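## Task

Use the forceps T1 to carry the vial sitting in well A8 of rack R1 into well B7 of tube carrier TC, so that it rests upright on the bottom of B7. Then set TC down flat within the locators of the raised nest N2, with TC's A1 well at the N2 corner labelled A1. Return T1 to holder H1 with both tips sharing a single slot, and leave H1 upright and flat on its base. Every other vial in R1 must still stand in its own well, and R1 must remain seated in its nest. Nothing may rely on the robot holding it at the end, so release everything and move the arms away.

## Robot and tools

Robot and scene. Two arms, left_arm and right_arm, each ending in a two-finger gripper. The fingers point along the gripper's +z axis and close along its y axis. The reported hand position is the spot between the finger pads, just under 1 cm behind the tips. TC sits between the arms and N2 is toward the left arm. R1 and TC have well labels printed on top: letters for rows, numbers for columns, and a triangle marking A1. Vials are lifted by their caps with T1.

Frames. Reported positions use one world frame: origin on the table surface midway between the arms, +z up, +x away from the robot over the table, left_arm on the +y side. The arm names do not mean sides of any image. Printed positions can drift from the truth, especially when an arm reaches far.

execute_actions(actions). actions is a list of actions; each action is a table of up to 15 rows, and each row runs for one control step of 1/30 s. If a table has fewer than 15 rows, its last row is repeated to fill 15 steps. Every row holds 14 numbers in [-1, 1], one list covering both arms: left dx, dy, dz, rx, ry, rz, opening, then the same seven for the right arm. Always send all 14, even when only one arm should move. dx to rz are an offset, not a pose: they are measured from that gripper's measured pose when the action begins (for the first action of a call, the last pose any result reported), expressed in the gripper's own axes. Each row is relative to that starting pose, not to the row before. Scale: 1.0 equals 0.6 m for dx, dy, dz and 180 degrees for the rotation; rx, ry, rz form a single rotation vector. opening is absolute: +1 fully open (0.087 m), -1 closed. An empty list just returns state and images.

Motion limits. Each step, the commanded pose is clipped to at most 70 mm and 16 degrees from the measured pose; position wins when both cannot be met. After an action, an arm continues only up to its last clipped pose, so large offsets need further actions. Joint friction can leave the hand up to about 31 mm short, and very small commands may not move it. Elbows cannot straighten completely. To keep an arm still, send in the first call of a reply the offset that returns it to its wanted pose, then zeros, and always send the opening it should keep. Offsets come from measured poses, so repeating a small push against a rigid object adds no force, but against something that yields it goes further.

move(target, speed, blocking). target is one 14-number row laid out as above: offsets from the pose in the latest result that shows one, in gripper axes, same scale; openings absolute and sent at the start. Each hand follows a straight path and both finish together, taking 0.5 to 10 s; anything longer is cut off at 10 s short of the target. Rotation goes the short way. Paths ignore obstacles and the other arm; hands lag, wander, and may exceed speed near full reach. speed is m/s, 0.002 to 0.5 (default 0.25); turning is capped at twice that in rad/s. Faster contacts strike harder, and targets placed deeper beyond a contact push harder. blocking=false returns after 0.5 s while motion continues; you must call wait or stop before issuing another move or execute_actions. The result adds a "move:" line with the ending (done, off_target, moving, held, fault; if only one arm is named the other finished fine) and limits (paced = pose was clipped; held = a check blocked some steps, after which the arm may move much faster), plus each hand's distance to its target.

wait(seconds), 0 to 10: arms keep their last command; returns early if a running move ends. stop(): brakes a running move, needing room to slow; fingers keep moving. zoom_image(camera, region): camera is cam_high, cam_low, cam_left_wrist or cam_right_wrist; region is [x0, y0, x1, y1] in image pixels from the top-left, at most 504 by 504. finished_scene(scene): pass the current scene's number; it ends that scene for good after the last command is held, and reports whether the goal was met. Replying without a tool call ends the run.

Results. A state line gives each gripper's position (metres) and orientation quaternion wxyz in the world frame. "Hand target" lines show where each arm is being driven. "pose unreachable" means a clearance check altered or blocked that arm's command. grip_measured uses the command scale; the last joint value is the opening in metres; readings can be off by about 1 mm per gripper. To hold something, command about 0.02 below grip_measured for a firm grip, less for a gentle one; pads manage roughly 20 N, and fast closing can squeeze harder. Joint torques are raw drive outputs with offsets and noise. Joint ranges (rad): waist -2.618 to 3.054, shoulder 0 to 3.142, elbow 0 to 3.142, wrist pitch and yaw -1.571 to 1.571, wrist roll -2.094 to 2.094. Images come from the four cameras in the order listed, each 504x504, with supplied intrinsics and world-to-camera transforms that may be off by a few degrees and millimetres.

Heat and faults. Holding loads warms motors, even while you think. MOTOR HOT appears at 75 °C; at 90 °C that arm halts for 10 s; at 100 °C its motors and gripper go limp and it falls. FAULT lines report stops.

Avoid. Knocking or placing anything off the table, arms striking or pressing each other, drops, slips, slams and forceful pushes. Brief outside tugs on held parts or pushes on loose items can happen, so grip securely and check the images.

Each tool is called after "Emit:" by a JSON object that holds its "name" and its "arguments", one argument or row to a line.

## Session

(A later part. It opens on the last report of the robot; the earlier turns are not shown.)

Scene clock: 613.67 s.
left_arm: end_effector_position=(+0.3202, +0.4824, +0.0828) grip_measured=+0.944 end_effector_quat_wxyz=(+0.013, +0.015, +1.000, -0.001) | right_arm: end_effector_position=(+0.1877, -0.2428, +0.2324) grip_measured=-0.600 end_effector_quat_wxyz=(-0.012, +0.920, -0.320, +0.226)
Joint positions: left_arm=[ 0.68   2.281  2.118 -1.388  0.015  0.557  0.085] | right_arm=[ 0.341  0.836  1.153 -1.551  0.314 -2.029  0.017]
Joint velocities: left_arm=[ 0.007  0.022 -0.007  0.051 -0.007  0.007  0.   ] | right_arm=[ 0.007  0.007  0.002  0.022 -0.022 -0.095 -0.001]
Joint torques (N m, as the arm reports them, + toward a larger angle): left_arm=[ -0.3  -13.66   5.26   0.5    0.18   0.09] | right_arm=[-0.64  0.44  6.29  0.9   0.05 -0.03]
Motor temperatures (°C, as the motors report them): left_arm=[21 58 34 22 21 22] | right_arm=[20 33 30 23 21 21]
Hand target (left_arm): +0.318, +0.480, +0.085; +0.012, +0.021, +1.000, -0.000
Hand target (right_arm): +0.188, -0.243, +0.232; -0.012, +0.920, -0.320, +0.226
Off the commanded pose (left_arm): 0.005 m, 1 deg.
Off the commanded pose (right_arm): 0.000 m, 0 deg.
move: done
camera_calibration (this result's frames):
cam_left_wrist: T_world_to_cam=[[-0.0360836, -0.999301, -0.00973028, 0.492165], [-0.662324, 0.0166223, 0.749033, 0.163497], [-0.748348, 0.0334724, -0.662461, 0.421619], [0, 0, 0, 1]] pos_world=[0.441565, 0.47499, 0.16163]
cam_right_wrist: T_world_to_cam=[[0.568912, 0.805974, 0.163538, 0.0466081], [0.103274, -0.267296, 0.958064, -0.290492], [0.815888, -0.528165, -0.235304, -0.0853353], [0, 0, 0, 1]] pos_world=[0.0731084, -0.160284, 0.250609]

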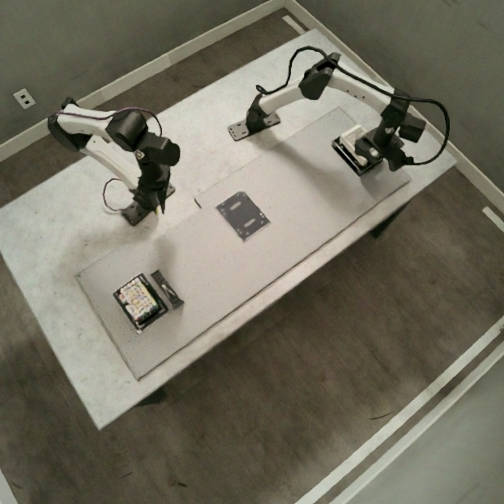

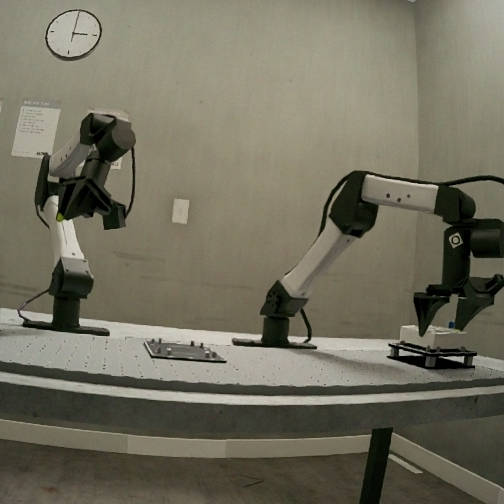

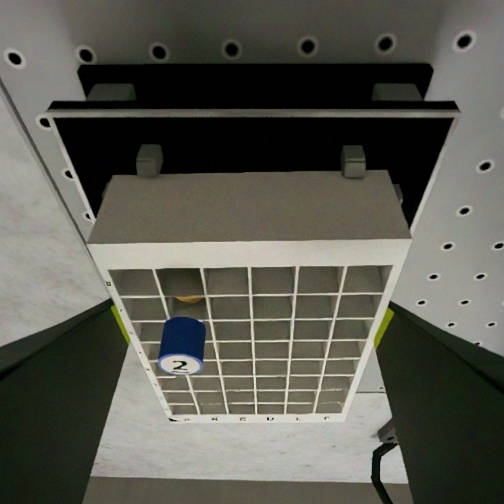

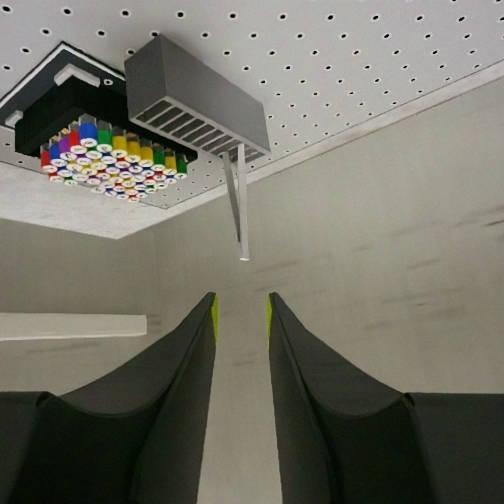

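Good. Lower, release.

Emit:
{"name": "move", "arguments": {
  "target": [0.003,-0.003,0.025,0,0,0.004,0.9, 0,0,0,0,0,0,-0.6],
  "speed": 0.008
}}

Emit:
{"name": "move", "arguments": {
  "target": [0,0,0,0,0,0,1, 0,0,0,0,0,0,-0.6]
}}

Emit:
{"name": "move", "arguments": {
  "target": [0,0,-0.12,0,0,0,1, 0,0,0,0,0,0,-0.6],
  "speed": 0.05
}}

Emit:
{"name": "zoom_image", "arguments": {
  "camera": "cam_low",
  "region": [370,300,504,380]
}}

Scene clock: 616.33 s.
left_arm: end_effector_position=(+0.3199, +0.4824, +0.0768) grip_measured=+0.944 end_effector_quat_wxyz=(+0.017, +0.018, +1.000, +0.001) | right_arm: end_effector_position=(+0.1877, -0.2428, +0.2324) grip_measured=-0.600 end_effector_quat_wxyz=(-0.012, +0.920, -0.320, +0.226)
Joint positions: left_arm=[ 0.68   2.264  2.068 -1.344  0.015  0.563  0.085] | right_arm=[ 0.341  0.836  1.153 -1.551  0.314 -2.029  0.017]
Joint velocities: left_arm=[-0.002  0.022  0.007 -0.007  0.037 -0.007 -0.   ] | right_arm=[ 0.007  0.007  0.002 -0.007  0.051 -0.066 -0.001]
Joint torques (N m, as the arm reports them, + toward a larger angle): left_arm=[ -0.07 -12.18   4.31   0.69   0.22   0.07] | right_arm=[-0.44  0.22  6.18  0.94  0.05 -0.03]
Motor temperatures (°C, as the motors report them): left_arm=[21 59 34 22 21 22] | right_arm=[20 33 30 23 21 21]
Hand target (left_arm): +0.319, +0.481, +0.068; +0.012, +0.022, +1.000, -0.002
Hand target (right_arm): +0.188, -0.243, +0.232; -0.012, +0.920, -0.320, +0.226
Off the commanded pose (left_arm): 0.009 m, 1 deg.
Off the commanded pose (right_arm): 0.000 m, 0 deg.
move: done
camera_calibration (this result's frames):
cam_left_wrist: T_world_to_cam=[[-0.0416965, -0.999018, -0.0150104, 0.494196], [-0.668384, 0.0167235, 0.743628, 0.170095], [-0.742647, 0.0410394, -0.668425, 0.412356], [0, 0, 0, 1]] pos_world=[0.44053, 0.473943, 0.15656]
cam_right_wrist: T_world_to_cam=[[0.568912, 0.805974, 0.163538, 0.0466081], [0.103274, -0.267296, 0.958064, -0.290492], [0.815888, -0.528165, -0.235304, -0.0853353], [0, 0, 0, 1]] pos_world=[0.0731084, -0.160284, 0.250609]

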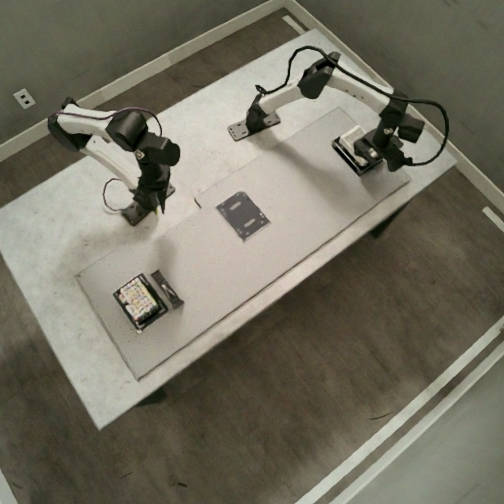

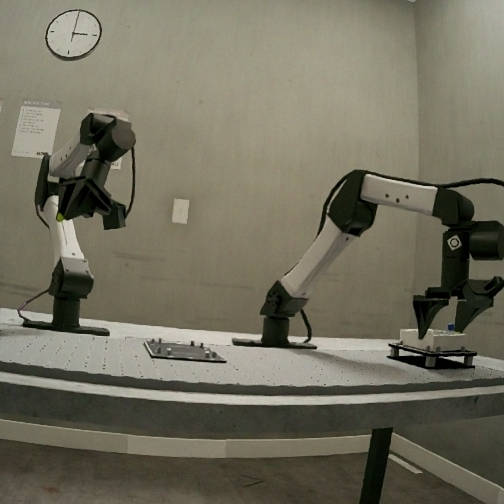

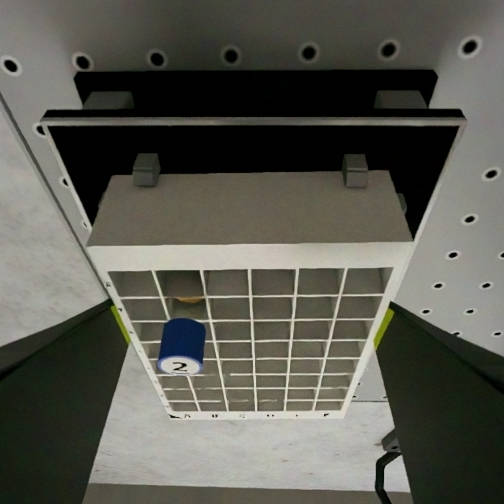

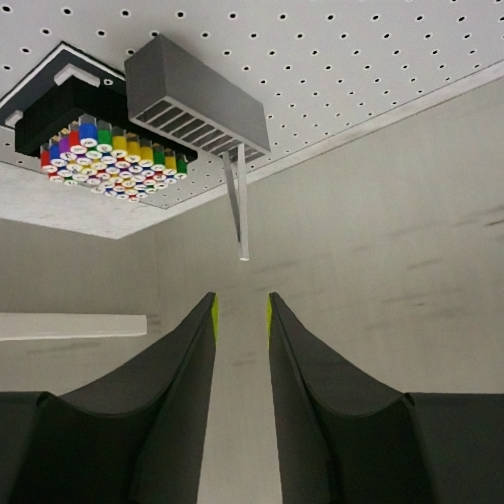

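Scene clock: 616.83 s.
left_arm: end_effector_position=(+0.3199, +0.4824, +0.0770) grip_measured=+0.998 end_effector_quat_wxyz=(+0.017, +0.018, +1.000, +0.001) | right_arm: end_effector_position=(+0.1877, -0.2428, +0.2324) grip_measured=-0.600 end_effector_quat_wxyz=(-0.012, +0.920, -0.320, +0.226)
Joint positions: left_arm=[ 0.68   2.264  2.068 -1.344  0.015  0.563  0.087] | right_arm=[ 0.341  0.836  1.153 -1.551  0.314 -2.029  0.017]
Joint velocities: left_arm=[-0.007  0.002  0.012  0.051  0.095 -0.022 -0.   ] | right_arm=[ 0.002 -0.007 -0.002 -0.037  0.007  0.022  0.001]
Joint torques (N m, as the arm reports them, + toward a larger angle): left_arm=[ -0.01 -12.13   7.26   0.47   0.22   0.  ] | right_arm=[-0.57  0.36  6.31  0.95  0.   -0.04]
Motor temperatures (°C, as the motors report them): left_arm=[21 59 34 22 21 22] | right_arm=[20 32 30 23 21 21]
Hand target (left_arm): +0.320, +0.482, +0.077; +0.017, +0.018, +1.000, +0.001
Hand target (right_arm): +0.188, -0.243, +0.232; -0.012, +0.920, -0.320, +0.226
Off the commanded pose (left_arm): 0.000 m, 0 deg.
Off the commanded pose (right_arm): 0.000 m, 0 deg.
move: done
camera_calibration (this result's frames):
cam_left_wrist: T_world_to_cam=[[-0.0416915, -0.999015, -0.0152158, 0.494219], [-0.668629, 0.0165809, 0.743411, 0.170155], [-0.742426, 0.0411676, -0.668662, 0.412351], [0, 0, 0, 1]] pos_world=[0.440516, 0.473935, 0.156748]
cam_right_wrist: T_world_to_cam=[[0.568912, 0.805974, 0.163538, 0.0466081], [0.103274, -0.267296, 0.958064, -0.290492], [0.815888, -0.528165, -0.235304, -0.0853353], [0, 0, 0, 1]] pos_world=[0.0731084, -0.160284, 0.250609]

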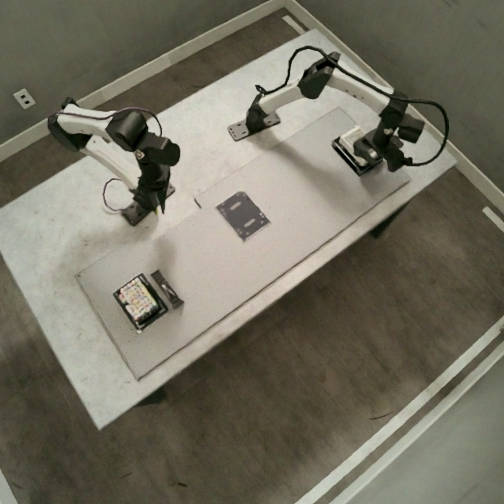

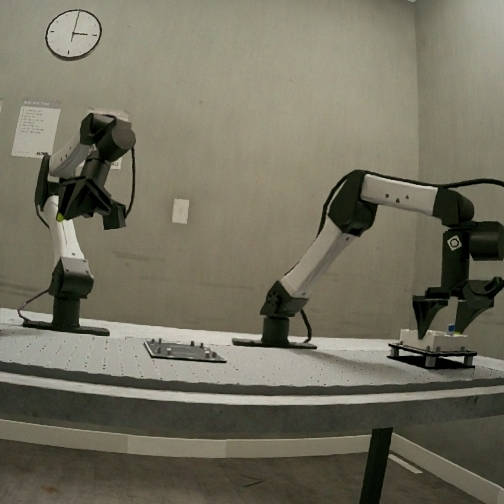

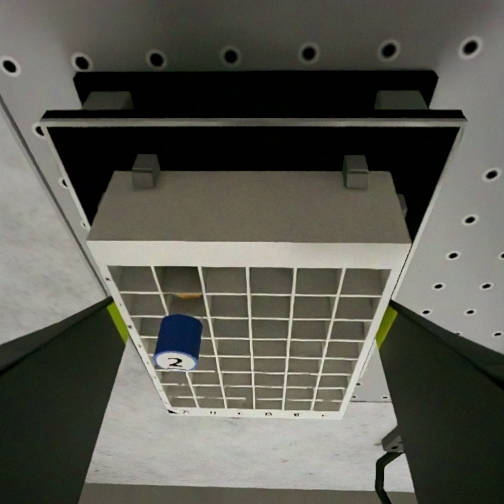

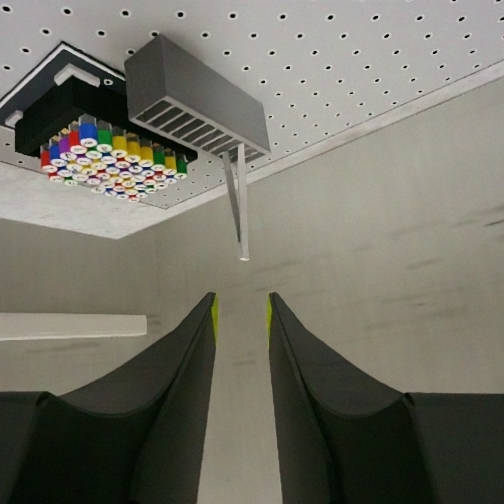

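Scene clock: 618.50 s.
left_arm: end_effector_position=(+0.3182, +0.4814, +0.1415) grip_measured=+0.998 end_effector_quat_wxyz=(+0.033, +0.018, +0.999, +0.011) | right_arm: end_effector_position=(+0.1877, -0.2428, +0.2324) grip_measured=-0.600 end_effector_quat_wxyz=(-0.012, +0.920, -0.320, +0.226)
Joint positions: left_arm=[ 0.68   2.264  2.332 -1.57   0.015  0.563  0.087] | right_arm=[ 0.341  0.836  1.153 -1.551  0.314 -2.029  0.017]
Joint velocities: left_arm=[-0.007 -0.022 -0.022 -0.007 -0.066 -0.066 -0.001] | right_arm=[-0.002  0.007 -0.007 -0.051 -0.051  0.051 -0.001]
Joint torques (N m, as the arm reports them, + toward a larger angle): left_arm=[ -0.05 -12.49   8.03   0.49   0.18   0.06] | right_arm=[-0.48  0.37  6.18  0.96  0.03  0.  ]
Motor temperatures (°C, as the motors report them): left_arm=[21 59 34 22 21 22] | right_arm=[20 32 30 23 21 21]
Hand target (left_arm): +0.317, +0.481, +0.148; +0.036, +0.020, +0.999, +0.014
Hand target (right_arm): +0.188, -0.243, +0.232; -0.012, +0.920, -0.320, +0.226
Off the commanded pose (left_arm): 0.007 m, 2 deg.
Off the commanded pose (right_arm): 0.000 m, 0 deg.
joint sent to its limit (left arm) — the command would take joint 4 (wrist pitch) past its lower limit, so that joint was sent only as far as its limit.
move: done
camera_calibration (this result's frames):
cam_left_wrist: T_world_to_cam=[[-0.0408395, -0.998519, -0.0359396, 0.496558], [-0.693017, 0.00239655, 0.720917, 0.138789], [-0.719763, 0.0543487, -0.692089, 0.44406], [0, 0, 0, 1]] pos_world=[0.436081, 0.471356, 0.22512]
cam_right_wrist: T_world_to_cam=[[0.568912, 0.805974, 0.163538, 0.0466081], [0.103274, -0.267296, 0.958064, -0.290492], [0.815888, -0.528165, -0.235304, -0.0853353], [0, 0, 0, 1]] pos_world=[0.0731084, -0.160284, 0.250609]

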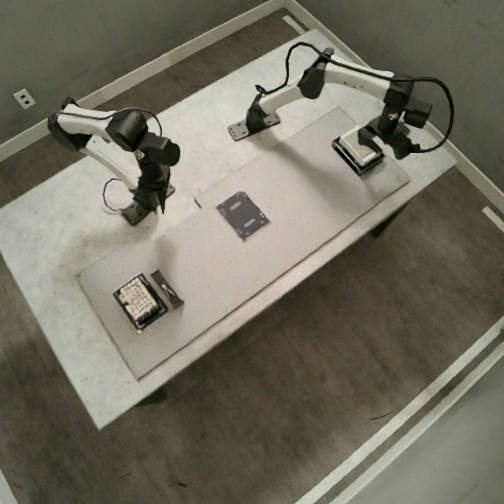

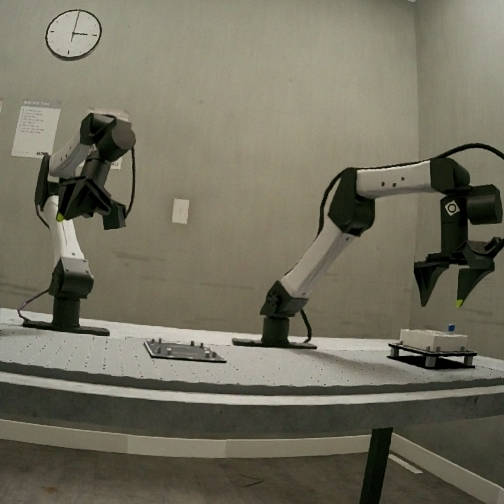

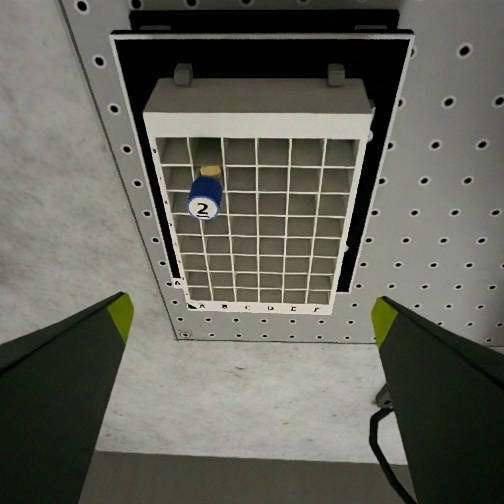

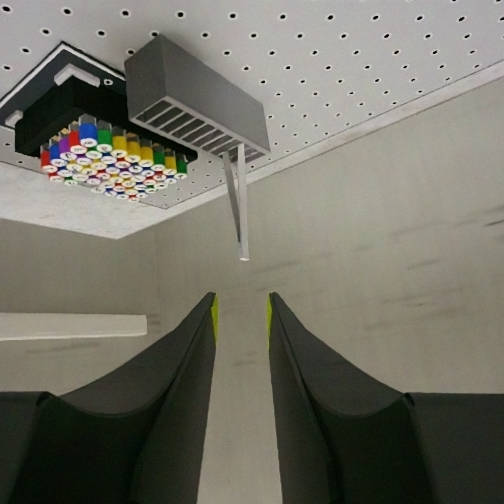

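Region (370, 300, 504, 380) of cam_low's 504x504 image, scaled by 3.761, with more detail than that image has; it fills the top 301 rows of this view, and the rest is white.

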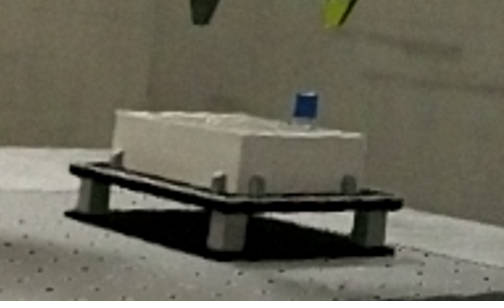

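Emit:
{"name": "finished_scene", "arguments": {
  "scene": 1
}}

The scene is finished: the task was done.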